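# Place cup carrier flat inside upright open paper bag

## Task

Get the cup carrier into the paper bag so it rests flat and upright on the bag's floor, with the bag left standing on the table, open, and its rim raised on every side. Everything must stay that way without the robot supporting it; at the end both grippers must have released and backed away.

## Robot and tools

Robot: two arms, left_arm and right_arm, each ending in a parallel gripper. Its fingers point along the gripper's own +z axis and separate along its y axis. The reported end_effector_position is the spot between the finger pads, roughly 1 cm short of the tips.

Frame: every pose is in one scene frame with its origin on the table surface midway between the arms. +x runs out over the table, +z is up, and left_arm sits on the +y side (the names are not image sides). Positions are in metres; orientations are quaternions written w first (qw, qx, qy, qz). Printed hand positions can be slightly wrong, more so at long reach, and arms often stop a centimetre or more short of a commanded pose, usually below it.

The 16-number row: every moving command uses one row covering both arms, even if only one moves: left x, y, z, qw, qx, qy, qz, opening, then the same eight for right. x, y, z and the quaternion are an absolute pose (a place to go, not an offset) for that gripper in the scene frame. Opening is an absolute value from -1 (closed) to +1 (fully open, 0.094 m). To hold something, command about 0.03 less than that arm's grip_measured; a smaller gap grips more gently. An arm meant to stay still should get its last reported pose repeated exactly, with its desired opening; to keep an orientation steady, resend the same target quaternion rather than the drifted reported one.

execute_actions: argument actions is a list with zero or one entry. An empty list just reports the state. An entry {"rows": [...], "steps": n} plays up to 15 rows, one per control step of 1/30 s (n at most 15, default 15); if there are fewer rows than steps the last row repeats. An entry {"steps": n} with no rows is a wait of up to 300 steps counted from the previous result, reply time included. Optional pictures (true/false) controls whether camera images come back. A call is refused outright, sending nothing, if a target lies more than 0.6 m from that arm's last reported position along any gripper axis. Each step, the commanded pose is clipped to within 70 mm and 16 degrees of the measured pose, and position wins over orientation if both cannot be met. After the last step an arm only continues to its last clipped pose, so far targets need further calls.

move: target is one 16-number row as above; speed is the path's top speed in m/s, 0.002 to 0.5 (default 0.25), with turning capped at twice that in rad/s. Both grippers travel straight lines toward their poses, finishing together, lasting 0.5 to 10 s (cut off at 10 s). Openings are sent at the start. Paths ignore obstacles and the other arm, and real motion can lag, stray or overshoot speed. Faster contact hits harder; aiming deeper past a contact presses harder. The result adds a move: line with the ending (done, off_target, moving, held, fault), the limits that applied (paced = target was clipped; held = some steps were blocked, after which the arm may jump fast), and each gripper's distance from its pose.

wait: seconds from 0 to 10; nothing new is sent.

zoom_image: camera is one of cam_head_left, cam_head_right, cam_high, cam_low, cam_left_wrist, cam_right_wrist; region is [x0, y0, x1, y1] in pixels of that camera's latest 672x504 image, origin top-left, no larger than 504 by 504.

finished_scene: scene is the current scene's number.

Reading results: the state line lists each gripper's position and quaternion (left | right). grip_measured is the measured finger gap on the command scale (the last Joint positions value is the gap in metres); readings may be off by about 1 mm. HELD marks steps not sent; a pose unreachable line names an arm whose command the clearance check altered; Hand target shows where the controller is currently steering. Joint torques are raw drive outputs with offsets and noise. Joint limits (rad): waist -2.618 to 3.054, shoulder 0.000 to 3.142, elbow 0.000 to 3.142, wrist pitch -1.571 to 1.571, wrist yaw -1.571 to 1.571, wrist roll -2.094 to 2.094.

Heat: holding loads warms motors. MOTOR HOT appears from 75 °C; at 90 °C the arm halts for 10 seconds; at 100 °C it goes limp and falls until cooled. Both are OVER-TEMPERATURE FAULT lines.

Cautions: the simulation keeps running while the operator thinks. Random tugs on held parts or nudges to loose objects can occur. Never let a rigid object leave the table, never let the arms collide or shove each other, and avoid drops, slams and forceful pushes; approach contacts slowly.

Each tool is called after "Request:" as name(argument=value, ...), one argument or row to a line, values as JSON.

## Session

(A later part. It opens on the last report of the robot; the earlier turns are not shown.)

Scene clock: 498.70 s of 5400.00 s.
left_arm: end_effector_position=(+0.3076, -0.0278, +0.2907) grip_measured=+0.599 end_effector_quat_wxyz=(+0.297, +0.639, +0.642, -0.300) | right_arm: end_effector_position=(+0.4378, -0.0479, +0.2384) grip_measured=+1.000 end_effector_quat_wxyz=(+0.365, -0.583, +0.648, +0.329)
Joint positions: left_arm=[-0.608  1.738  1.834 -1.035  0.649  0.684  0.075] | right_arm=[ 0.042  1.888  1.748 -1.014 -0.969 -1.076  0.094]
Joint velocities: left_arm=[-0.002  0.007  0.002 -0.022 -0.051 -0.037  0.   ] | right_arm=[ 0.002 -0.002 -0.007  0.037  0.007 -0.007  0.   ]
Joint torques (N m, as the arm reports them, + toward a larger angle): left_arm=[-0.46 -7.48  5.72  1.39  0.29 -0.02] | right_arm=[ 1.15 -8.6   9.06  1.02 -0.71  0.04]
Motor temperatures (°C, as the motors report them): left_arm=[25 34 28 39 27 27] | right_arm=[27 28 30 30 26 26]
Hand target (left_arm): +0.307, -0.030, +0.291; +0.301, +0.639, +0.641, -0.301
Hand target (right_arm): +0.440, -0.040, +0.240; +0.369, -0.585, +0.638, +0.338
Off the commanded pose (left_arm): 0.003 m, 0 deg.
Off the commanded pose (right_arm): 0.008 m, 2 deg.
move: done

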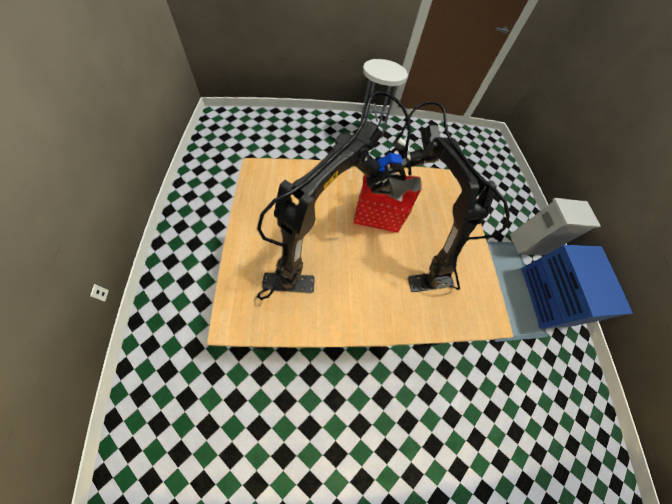

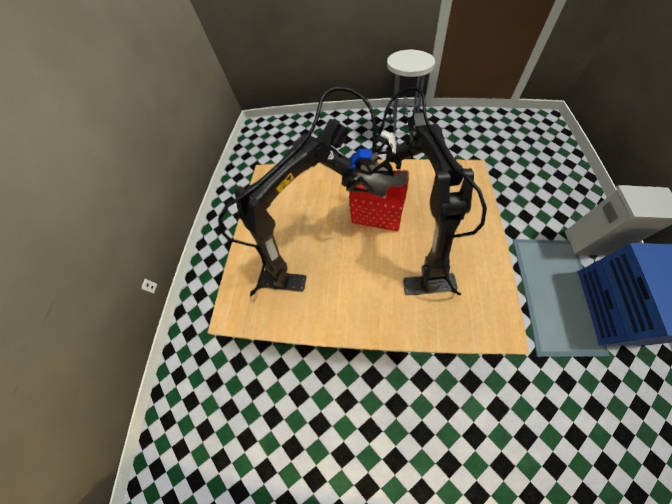

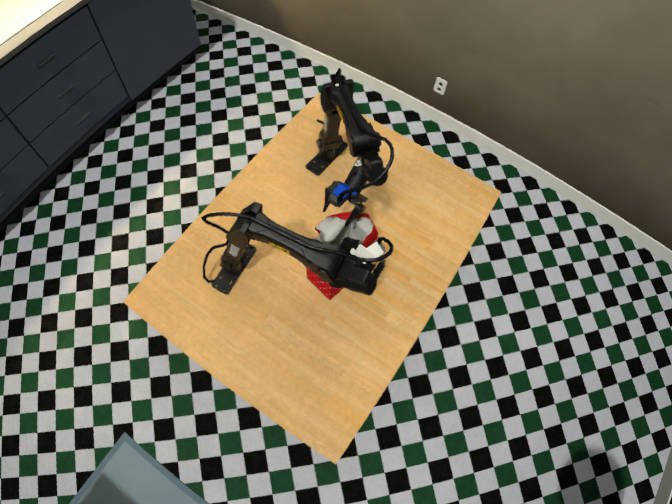

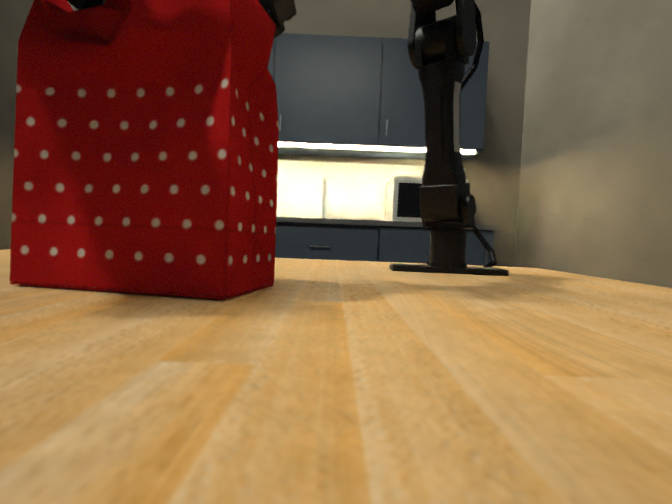

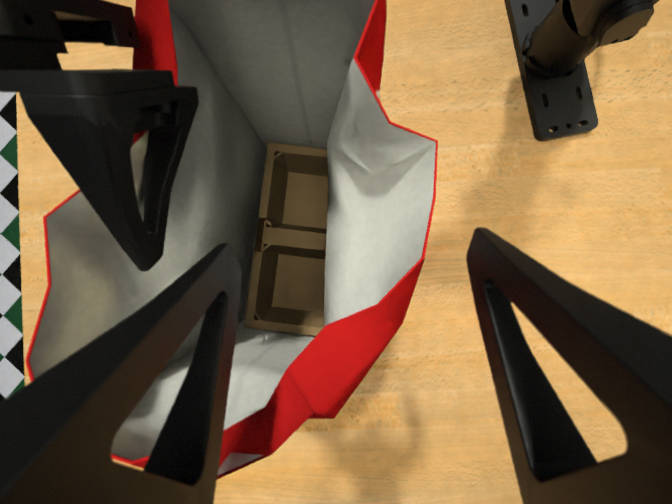

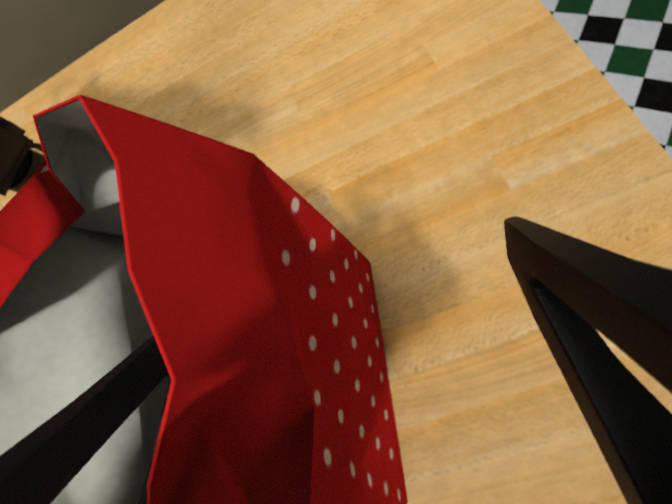

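Request:
move(
  target=[0.29,-0.04,0.26,0.183,0.683,0.683,-0.183,0.8,0.44,-0.04,0.24,0.369,-0.585,0.638,0.338,1],
  speed=0.08,
)

Request:
move(
  target=[0.29,-0.05,0.195,0.183,0.683,0.683,-0.183,0.8,0.44,-0.04,0.24,0.369,-0.585,0.638,0.338,1],
  speed=0.05,
)

Request:
move(
  target=[0.29,-0.05,0.195,0.183,0.683,0.683,-0.183,-0.93,0.44,-0.04,0.24,0.369,-0.585,0.638,0.338,1],
)

Request:
zoom_image(
  camera="cam_head_left",
  region=[320,110,460,250],
)

Scene clock: 505.73 s of 5400.00 s.
left_arm: end_effector_position=(+0.2924, -0.0386, +0.2522) grip_measured=+0.799 end_effector_quat_wxyz=(+0.176, +0.683, +0.684, -0.185) | right_arm: end_effector_position=(+0.4385, -0.0484, +0.2376) grip_measured=+1.000 end_effector_quat_wxyz=(+0.364, -0.583, +0.649, +0.326)
Joint positions: left_arm=[-0.756  1.96   2.169 -1.398  0.357  0.689  0.084] | right_arm=[ 0.042  1.888  1.748 -1.013 -0.962 -1.076  0.094]
Joint velocities: left_arm=[-0.017 -0.002 -0.012 -0.007 -0.007 -0.051 -0.001] | right_arm=[-0.022 -0.002 -0.012  0.066 -0.007  0.037  0.   ]
Joint torques (N m, as the arm reports them, + toward a larger angle): left_arm=[-0.63 -8.33  7.99  0.75  0.18 -0.04] | right_arm=[ 1.14 -8.63  9.08  1.01 -0.79  0.05]
Motor temperatures (°C, as the motors report them): left_arm=[25 34 28 38 27 27] | right_arm=[27 29 30 30 26 26]
Hand target (left_arm): +0.290, -0.040, +0.260; +0.182, +0.684, +0.682, -0.185
Hand target (right_arm): +0.440, -0.040, +0.240; +0.369, -0.585, +0.638, +0.338
Off the commanded pose (left_arm): 0.008 m, 1 deg.
Off the commanded pose (right_arm): 0.009 m, 2 deg.
After step 90, 1.40 s passed at rest.
move: done

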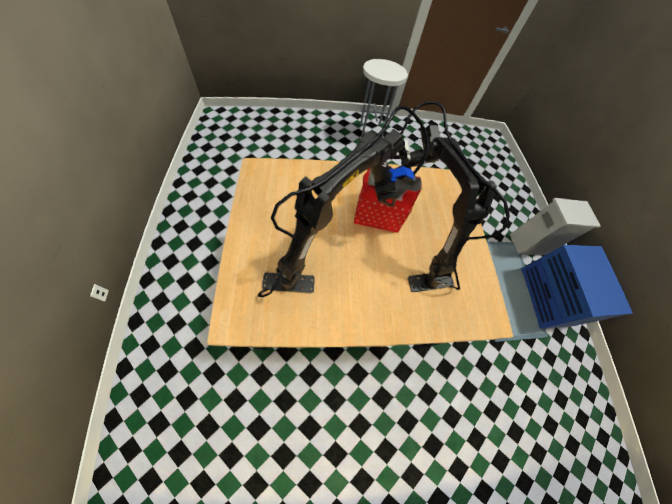

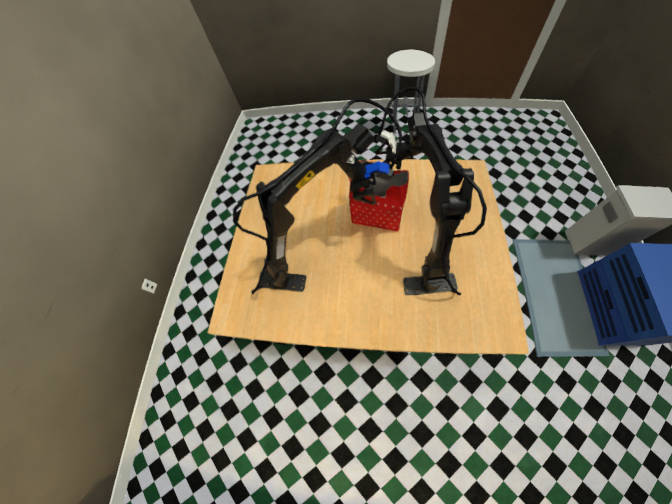

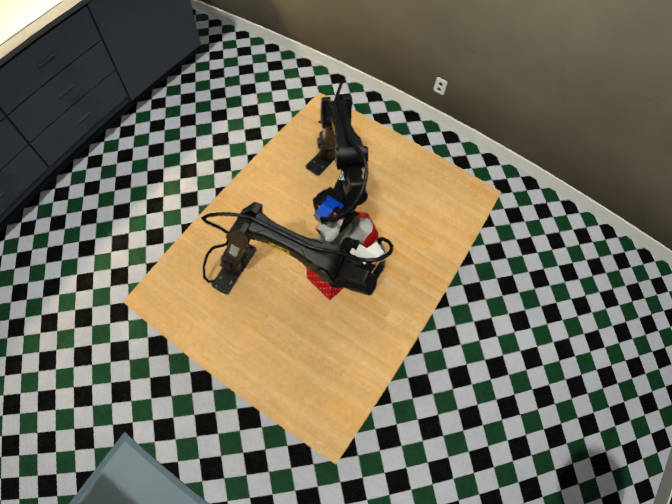

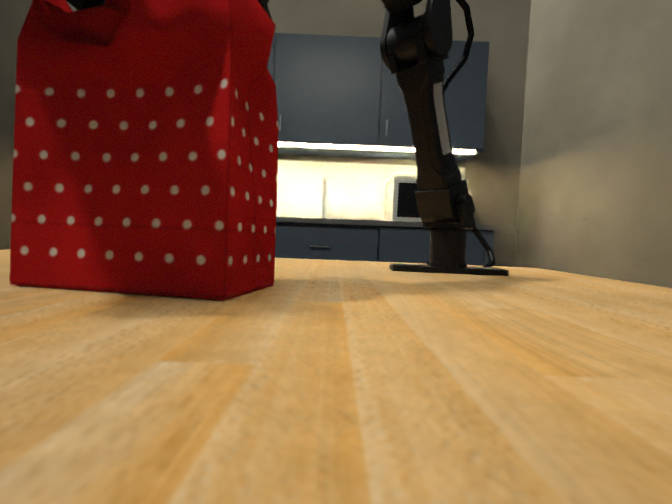

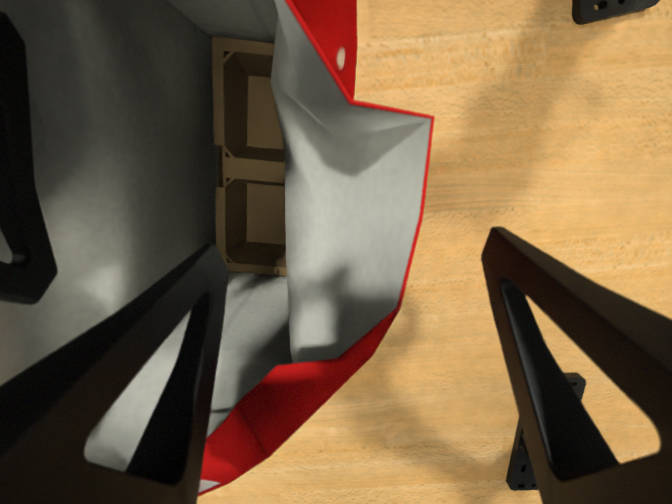

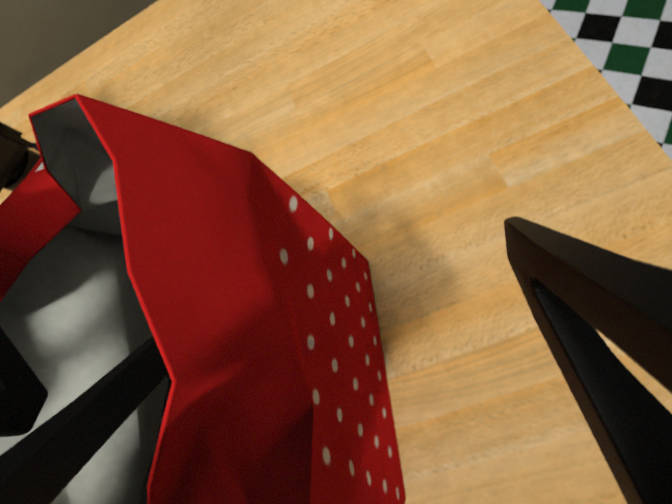

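Scene clock: 507.30 s of 5400.00 s.
left_arm: end_effector_position=(+0.2929, -0.0509, +0.1914) grip_measured=+0.799 end_effector_quat_wxyz=(+0.176, +0.684, +0.683, -0.185) | right_arm: end_effector_position=(+0.4387, -0.0487, +0.2371) grip_measured=+1.000 end_effector_quat_wxyz=(+0.363, -0.583, +0.650, +0.325)
Joint positions: left_arm=[-0.777  1.909  1.843 -1.114  0.349  0.67   0.084] | right_arm=[ 0.042  1.888  1.748 -1.013 -0.959 -1.076  0.094]
Joint velocities: left_arm=[-0.002  0.007 -0.027  0.051  0.007 -0.037  0.   ] | right_arm=[-0.007 -0.002  0.002  0.022  0.066  0.007  0.   ]
Joint torques (N m, as the arm reports them, + toward a larger angle): left_arm=[-0.47 -9.85  4.67  1.02  0.14 -0.1 ] | right_arm=[ 1.12 -8.64  9.1   1.   -0.83  0.05]
Motor temperatures (°C, as the motors report them): left_arm=[25 35 28 38 27 27] | right_arm=[27 29 30 30 26 26]
Hand target (left_arm): +0.291, -0.050, +0.195; +0.183, +0.683, +0.683, -0.183
Hand target (right_arm): +0.440, -0.040, +0.240; +0.369, -0.585, +0.638, +0.338
Off the commanded pose (left_arm): 0.005 m, 1 deg.
Off the commanded pose (right_arm): 0.009 m, 2 deg.
move: done

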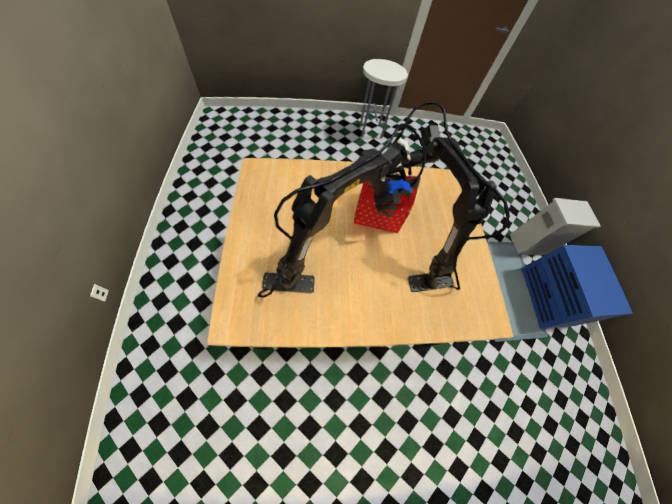

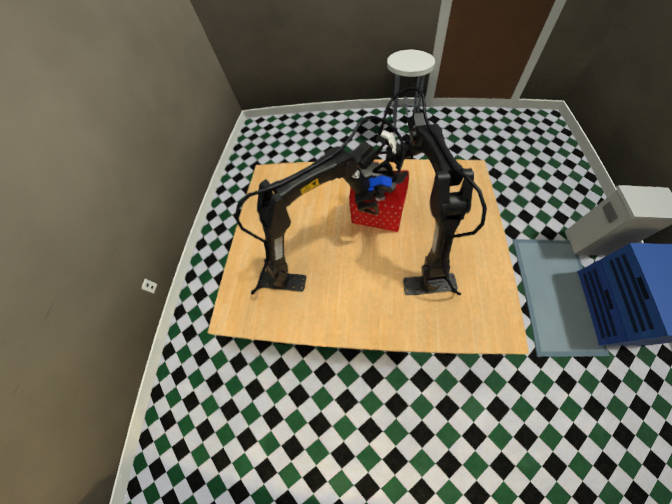

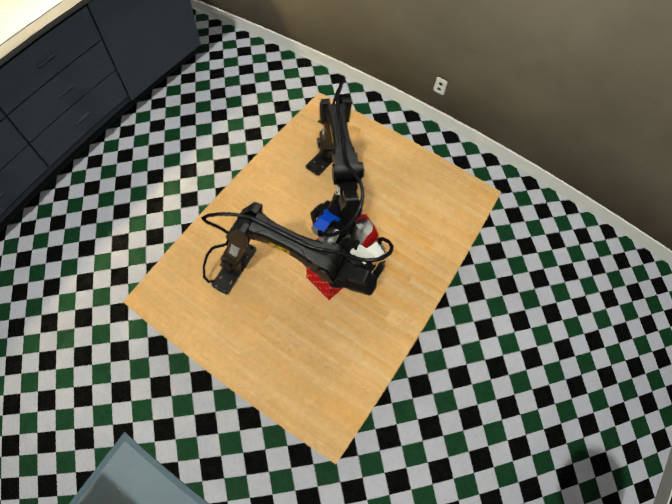

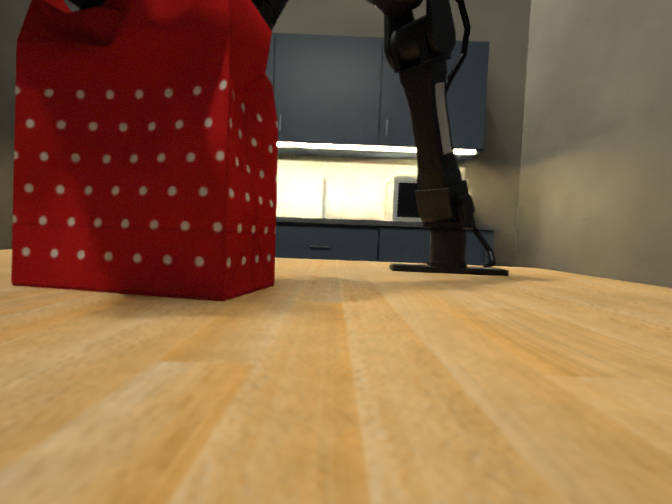

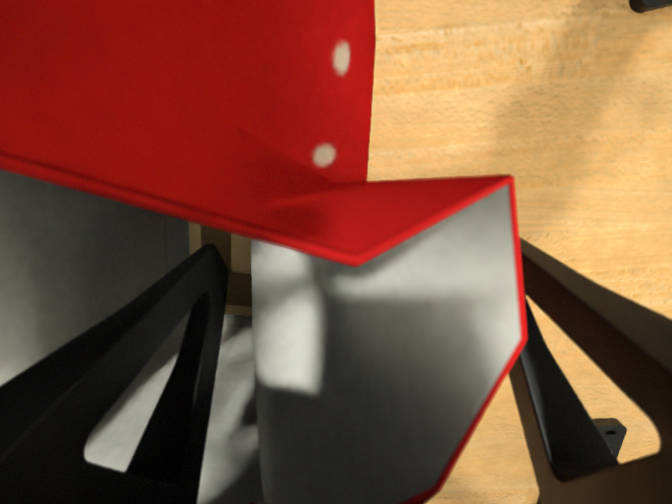

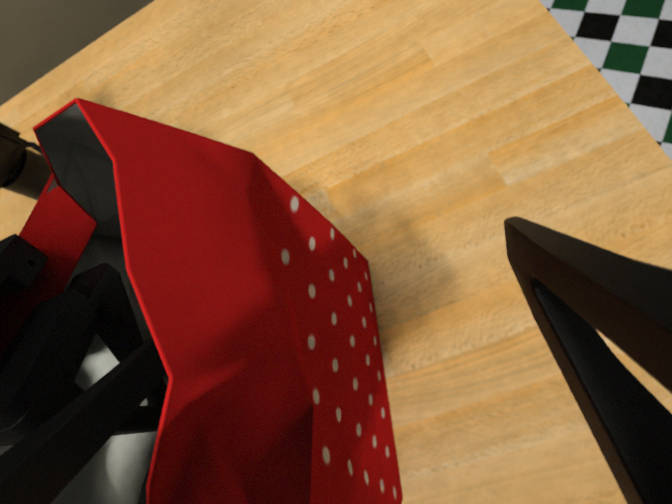

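Scene clock: 508.00 s of 5400.00 s.
left_arm: end_effector_position=(+0.2938, -0.0503, +0.1929) grip_measured=-0.201 end_effector_quat_wxyz=(+0.179, +0.680, +0.687, -0.183) | right_arm: end_effector_position=(+0.4393, -0.0494, +0.2362) grip_measured=+1.000 end_effector_quat_wxyz=(+0.362, -0.584, +0.651, +0.322)
Joint positions: left_arm=[-0.777  1.905  1.843 -1.113  0.342  0.66   0.038] | right_arm=[ 0.042  1.888  1.748 -1.013 -0.951 -1.076  0.094]
Joint velocities: left_arm=[-0.012 -0.002 -0.017 -0.051 -0.022 -0.051  0.001] | right_arm=[-0.002  0.002 -0.012  0.022 -0.066  0.081  0.   ]
Joint torques (N m, as the arm reports them, + toward a larger angle): left_arm=[-0.5  -9.67  4.58  1.06  0.21  0.01] | right_arm=[ 1.1  -8.63  9.1   0.99 -0.9   0.04]
Motor temperatures (°C, as the motors report them): left_arm=[25 35 28 38 27 27] | right_arm=[27 29 30 30 26 26]
Hand target (left_arm): +0.290, -0.050, +0.195; +0.183, +0.683, +0.683, -0.183
Hand target (right_arm): +0.440, -0.040, +0.240; +0.369, -0.585, +0.638, +0.338
Off the commanded pose (left_arm): 0.004 m, 1 deg.
Off the commanded pose (right_arm): 0.010 m, 3 deg.
move: off_target (right_arm)

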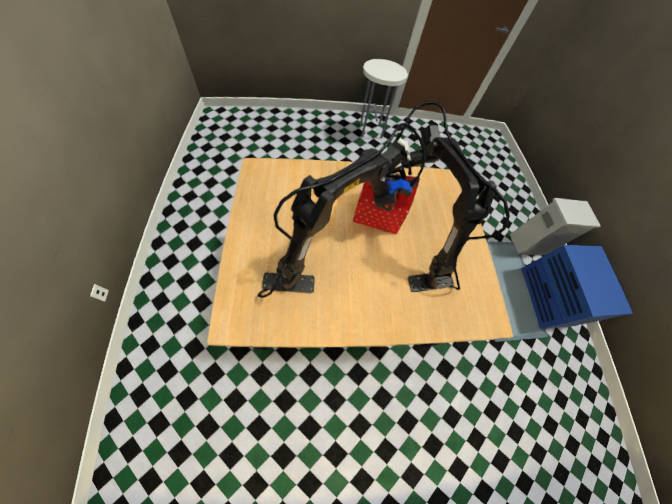

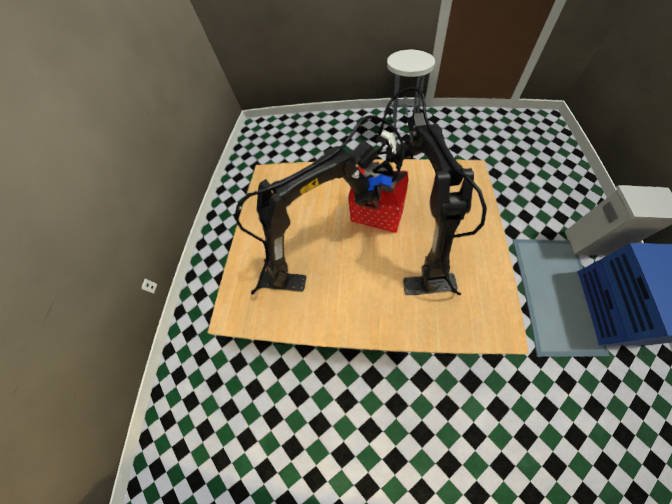

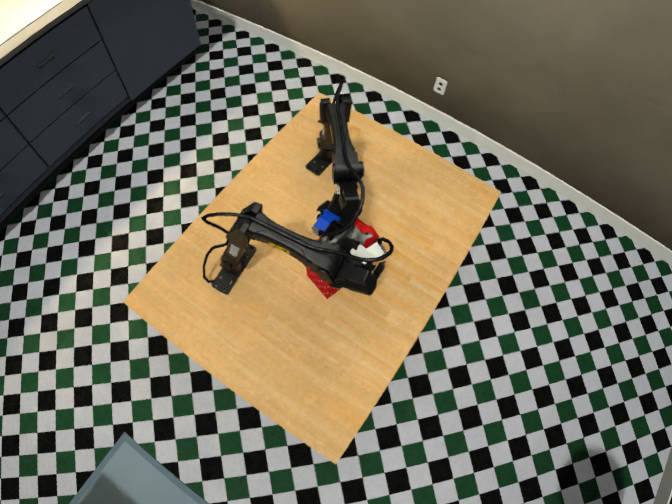

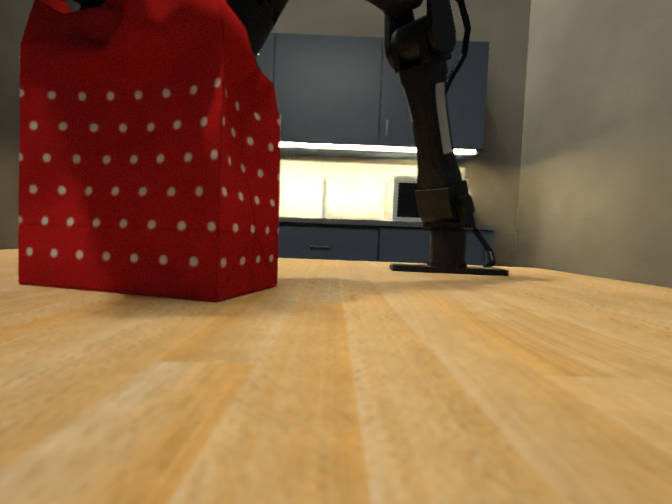

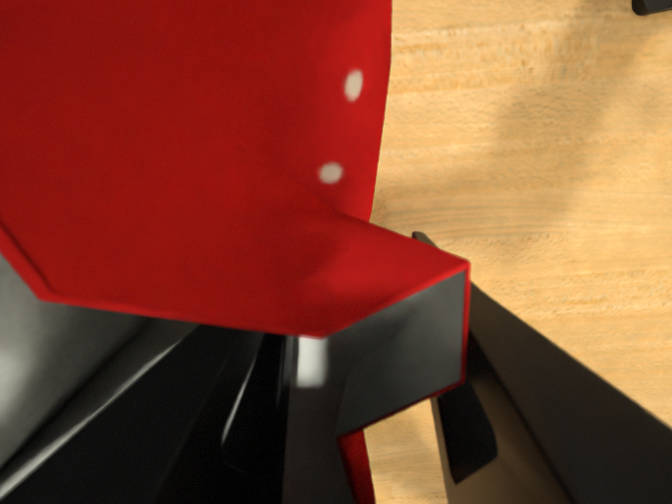

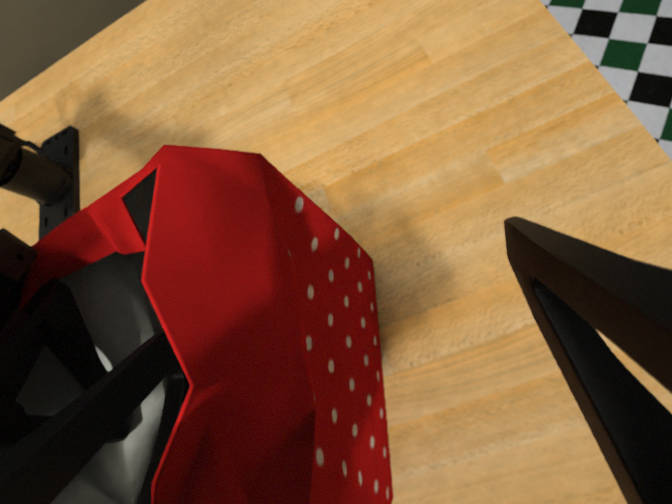

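Region (320, 110, 460, 250) of cam_head_left's 672x504 image, scaled by 3.600, with more detail than that image has.

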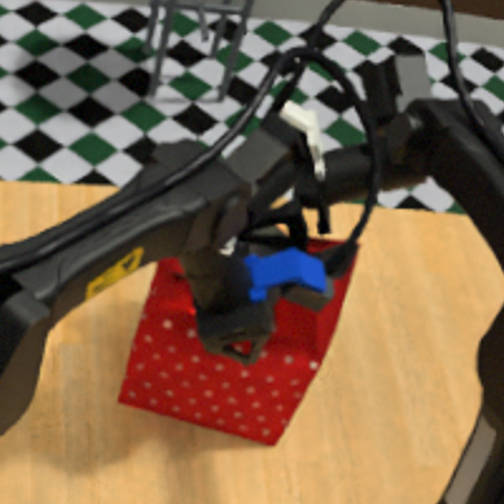

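Request:
move(
  target=[0.29,-0.05,0.195,0.183,0.683,0.683,-0.183,-0.25,0.45,-0.10,0.31,0.369,-0.585,0.638,0.338,1],
  speed=0.05,
)

Scene clock: 512.63 s of 5400.00 s.
left_arm: end_effector_position=(+0.3000, -0.0564, +0.1966) grip_measured=-0.201 end_effector_quat_wxyz=(+0.198, +0.681, +0.681, -0.182) | right_arm: end_effector_position=(+0.4496, -0.0970, +0.2990) grip_measured=+1.000 end_effector_quat_wxyz=(+0.359, -0.580, +0.652, +0.330)
Joint positions: left_arm=[-0.777  1.905  1.843 -1.073  0.34   0.662  0.038] | right_arm=[-0.087  2.071  2.285 -1.562 -1.004 -1.294  0.094]
Joint velocities: left_arm=[-0.002 -0.012 -0.002  0.022  0.007 -0.037  0.001] | right_arm=[-0.017  0.017  0.002 -0.037  0.022  0.022  0.   ]
Joint torques (N m, as the arm reports them, + toward a larger angle): left_arm=[-0.54 -9.72  4.77  0.68  0.2  -0.02] | right_arm=[ -1.5  -10.6    9.47   0.55  -0.97  -0.12]
Motor temperatures (°C, as the motors report them): left_arm=[25 35 28 38 27 27] | right_arm=[27 29 31 30 26 26]
Hand target (left_arm): +0.290, -0.050, +0.195; +0.183, +0.683, +0.683, -0.183
Hand target (right_arm): +0.452, -0.100, +0.311; +0.380, -0.578, +0.640, +0.333
Off the commanded pose (left_arm): 0.012 m, 2 deg.
Off the commanded pose (right_arm): 0.011 m, 2 deg.
joint sent to its limit (right arm) — the command would take joint 4 (wrist pitch) past its lower limit, so that joint was sent only as far as its limit.
move: off_target (left_arm, right_arm)

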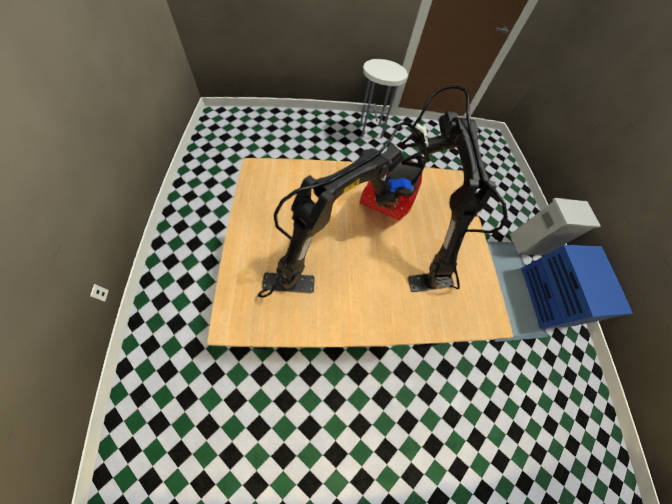

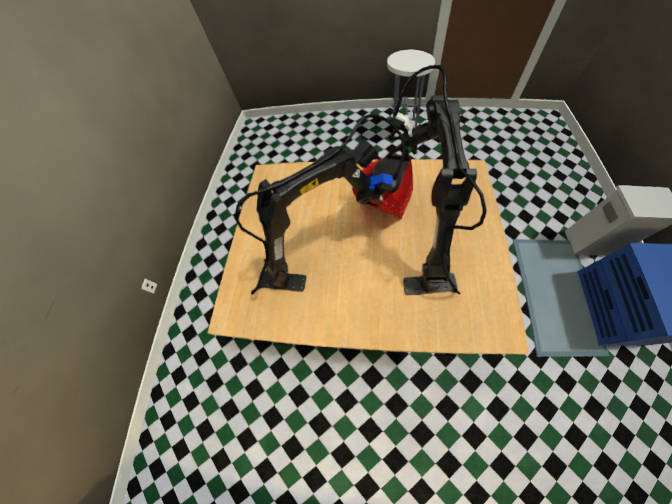

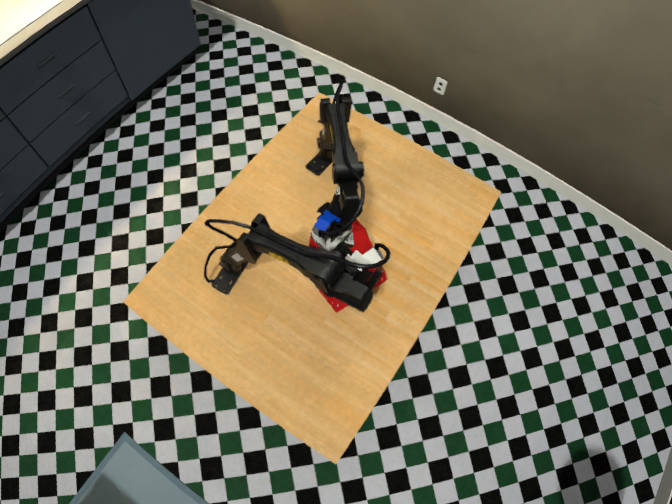

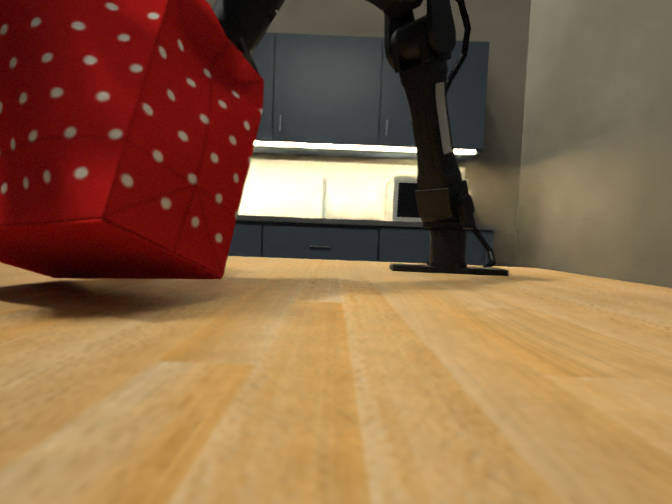

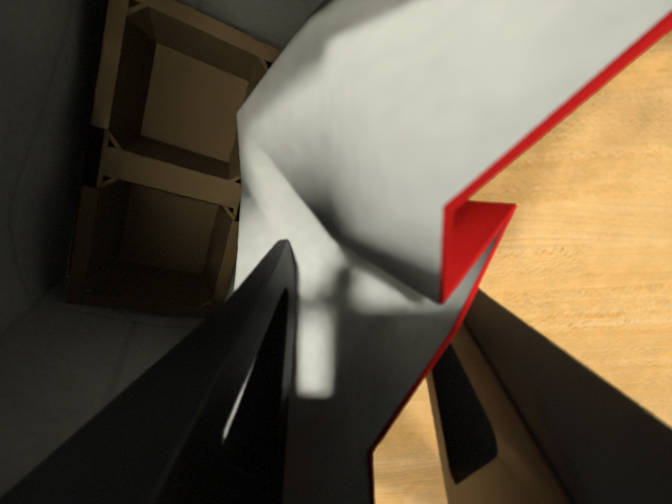

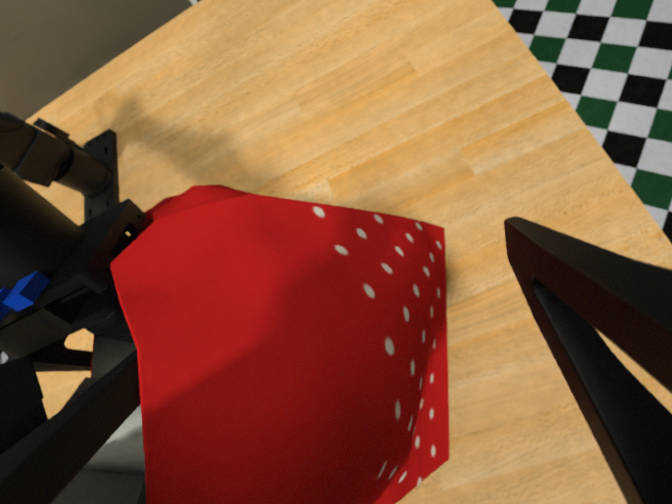

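Request:
move(
  target=[0.30,-0.02,0.30,0.26,0.66,0.66,-0.26,0.6,0.47,-0.07,0.24,0.369,-0.585,0.638,0.338,1],
  speed=0.05,
)

Scene clock: 517.87 s of 5400.00 s.
left_arm: end_effector_position=(+0.3023, -0.0232, +0.2760) grip_measured=+0.599 end_effector_quat_wxyz=(+0.237, +0.658, +0.669, -0.251) | right_arm: end_effector_position=(+0.4724, -0.0759, +0.2325) grip_measured=+1.000 end_effector_quat_wxyz=(+0.358, -0.581, +0.649, +0.335)
Joint positions: left_arm=[-0.651  1.824  1.99  -1.241  0.525  0.713  0.075] | right_arm=[-0.04   2.071  1.999 -1.22  -1.001 -1.221  0.094]
Joint velocities: left_arm=[-0.017 -0.007  0.017  0.007  0.022  0.007  0.   ] | right_arm=[ 0.002 -0.002  0.002  0.007  0.066  0.007  0.   ]
Joint torques (N m, as the arm reports them, + toward a larger angle): left_arm=[ 0.8  -9.58  8.36  0.87  0.47  0.07] | right_arm=[  0.96 -13.4    5.6    0.81  -0.72  -0.01]
Motor temperatures (°C, as the motors report them): left_arm=[25 36 28 37 27 27] | right_arm=[27 29 30 29 26 26]
Hand target (left_arm): +0.298, -0.019, +0.299; +0.260, +0.658, +0.658, -0.257
Hand target (right_arm): +0.468, -0.070, +0.239; +0.367, -0.586, +0.638, +0.338
Off the commanded pose (left_arm): 0.024 m, 3 deg.
Off the commanded pose (right_arm): 0.010 m, 2 deg.
move: off_target (left_arm)

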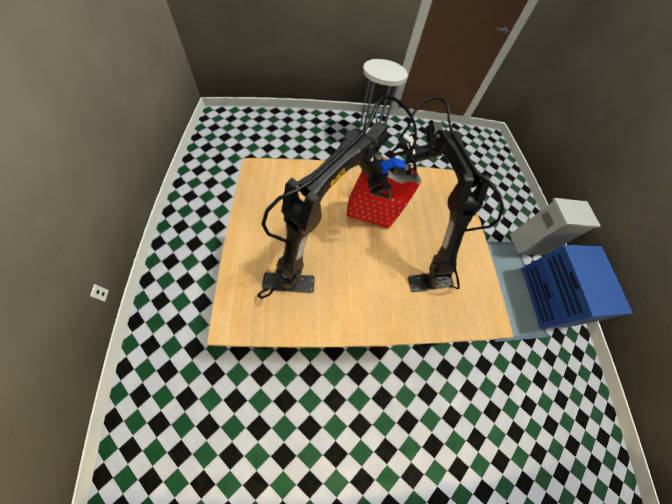

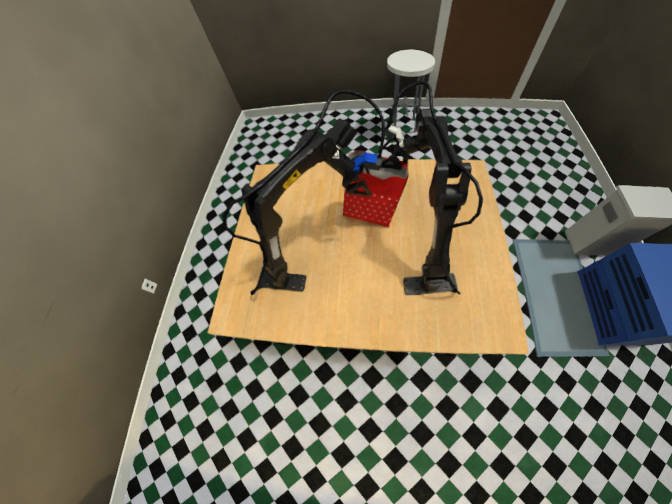

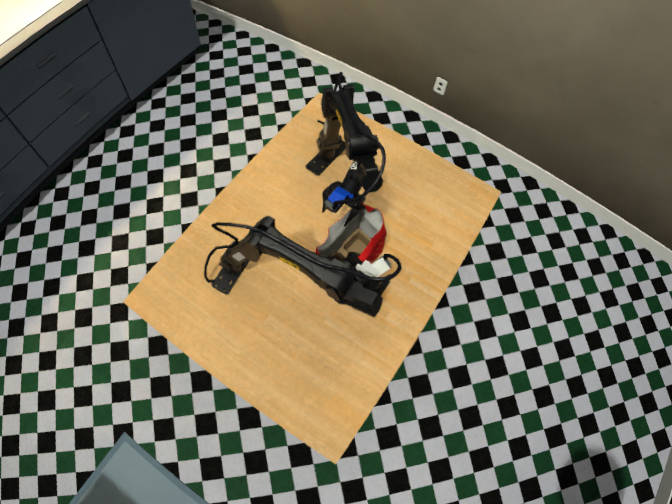

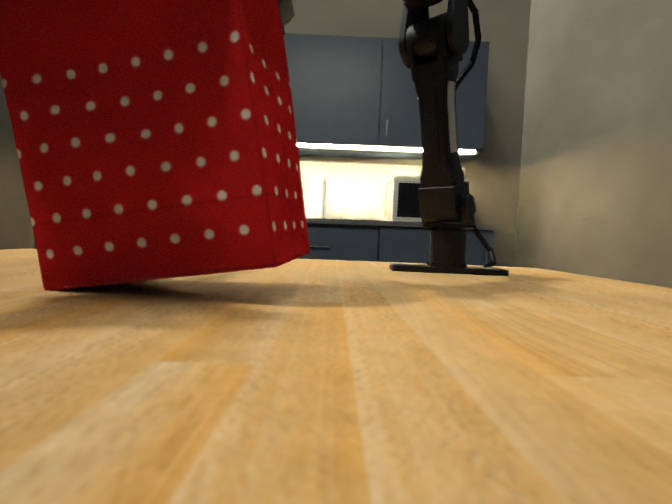

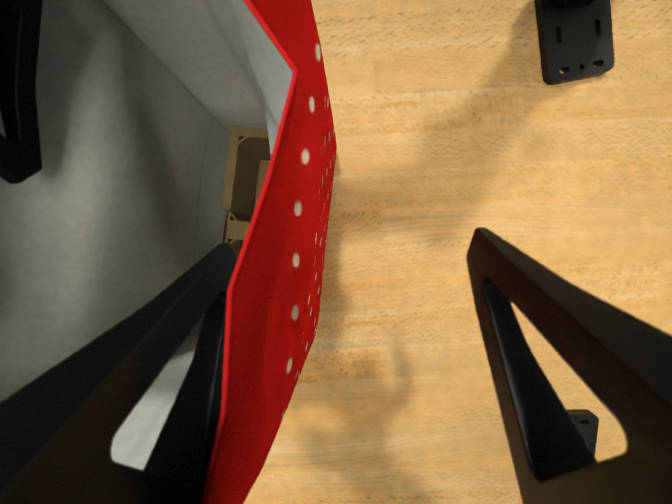

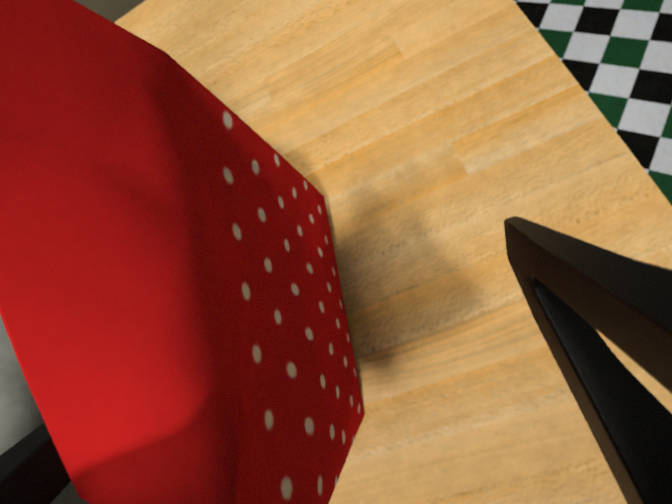

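Request:
move(
  target=[0.30,-0.04,0.235,0.26,0.66,0.66,-0.26,1,0.47,-0.07,0.24,0.369,-0.585,0.638,0.338,1],
  speed=0.04,
)

Request:
zoom_image(
  camera="cam_high",
  region=[300,170,410,290],
)

Scene clock: 523.27 s of 5400.00 s.
left_arm: end_effector_position=(+0.3054, -0.0389, +0.2261) grip_measured=+1.000 end_effector_quat_wxyz=(+0.247, +0.656, +0.665, -0.257) | right_arm: end_effector_position=(+0.4728, -0.0759, +0.2326) grip_measured=+1.000 end_effector_quat_wxyz=(+0.359, -0.581, +0.650, +0.335)
Joint positions: left_arm=[-0.673  1.79   1.723 -0.974  0.526  0.684  0.094] | right_arm=[-0.04   2.071  1.999 -1.217 -1.001 -1.218  0.094]
Joint velocities: left_arm=[-0.007  0.002  0.012  0.081 -0.007 -0.022  0.   ] | right_arm=[ 0.012  0.012  0.007  0.022  0.022 -0.007  0.   ]
Joint torques (N m, as the arm reports them, + toward a larger angle): left_arm=[-0.61 -9.49  5.34  1.25  0.28 -0.04] | right_arm=[  0.87 -12.87   6.64   0.79  -0.73  -0.02]
Motor temperatures (°C, as the motors report them): left_arm=[25 36 28 37 27 27] | right_arm=[27 30 30 29 26 26]
Hand target (left_arm): +0.300, -0.040, +0.235; +0.259, +0.658, +0.658, -0.259
Hand target (right_arm): +0.470, -0.070, +0.240; +0.369, -0.586, +0.638, +0.338
Off the commanded pose (left_arm): 0.010 m, 2 deg.
Off the commanded pose (right_arm): 0.010 m, 2 deg.
After step 90, 0.83 s passed at rest.
move: done

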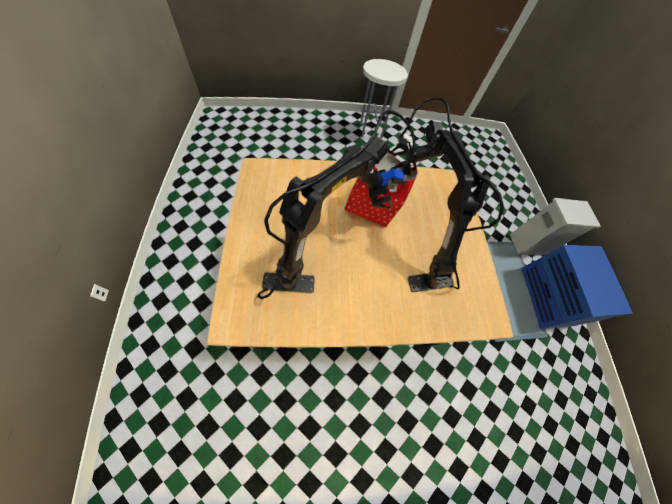

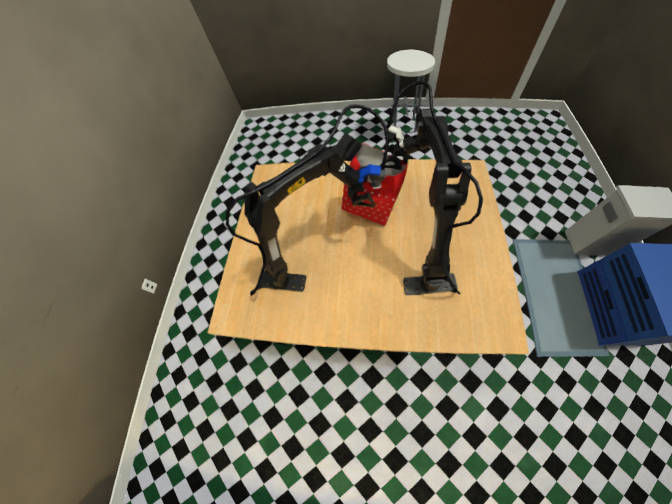

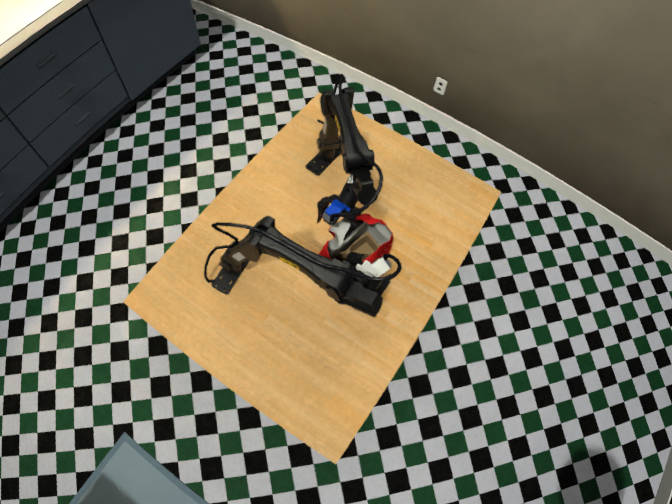

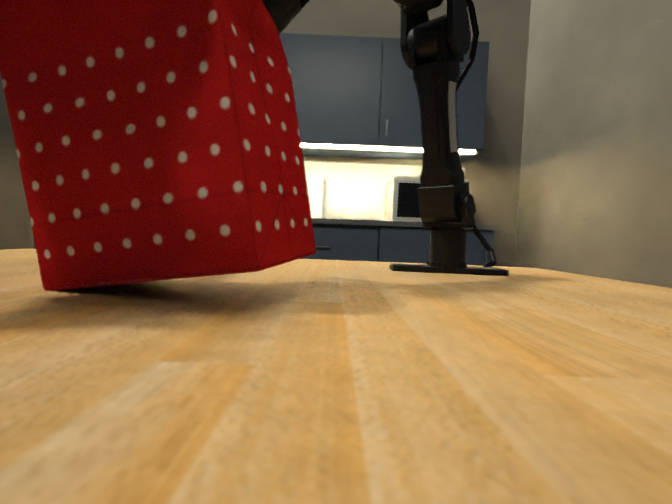

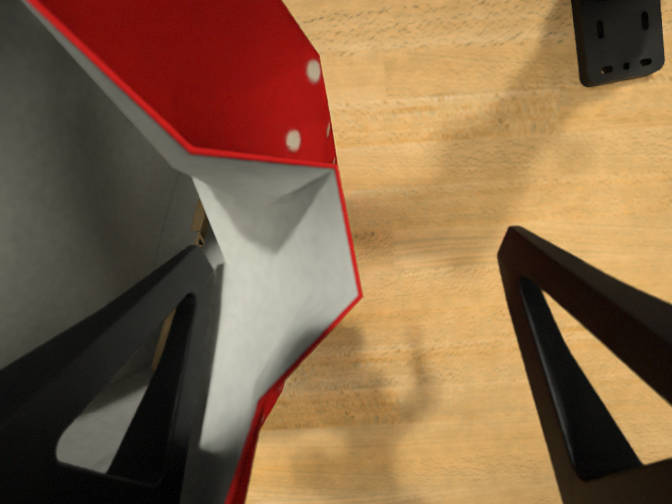

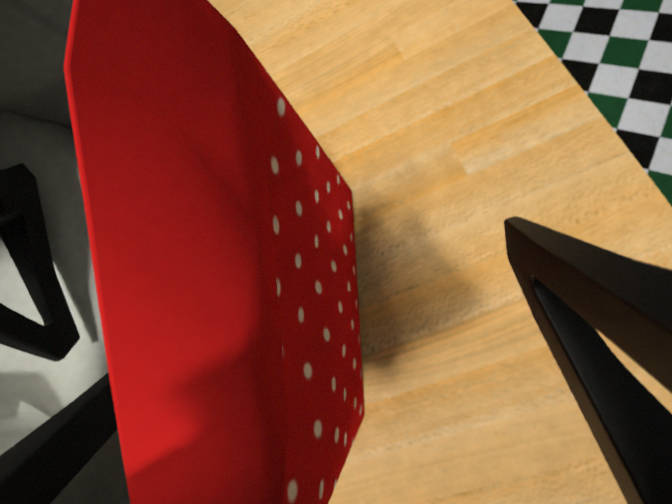

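Region (300, 170, 410, 290) of cam_high's 672x504 image, scaled by 4.200, with more detail than that image has; it fills the left 462 columns of this view, and the rest is white.

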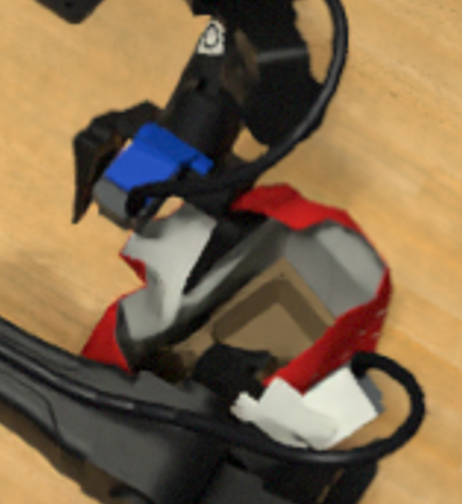

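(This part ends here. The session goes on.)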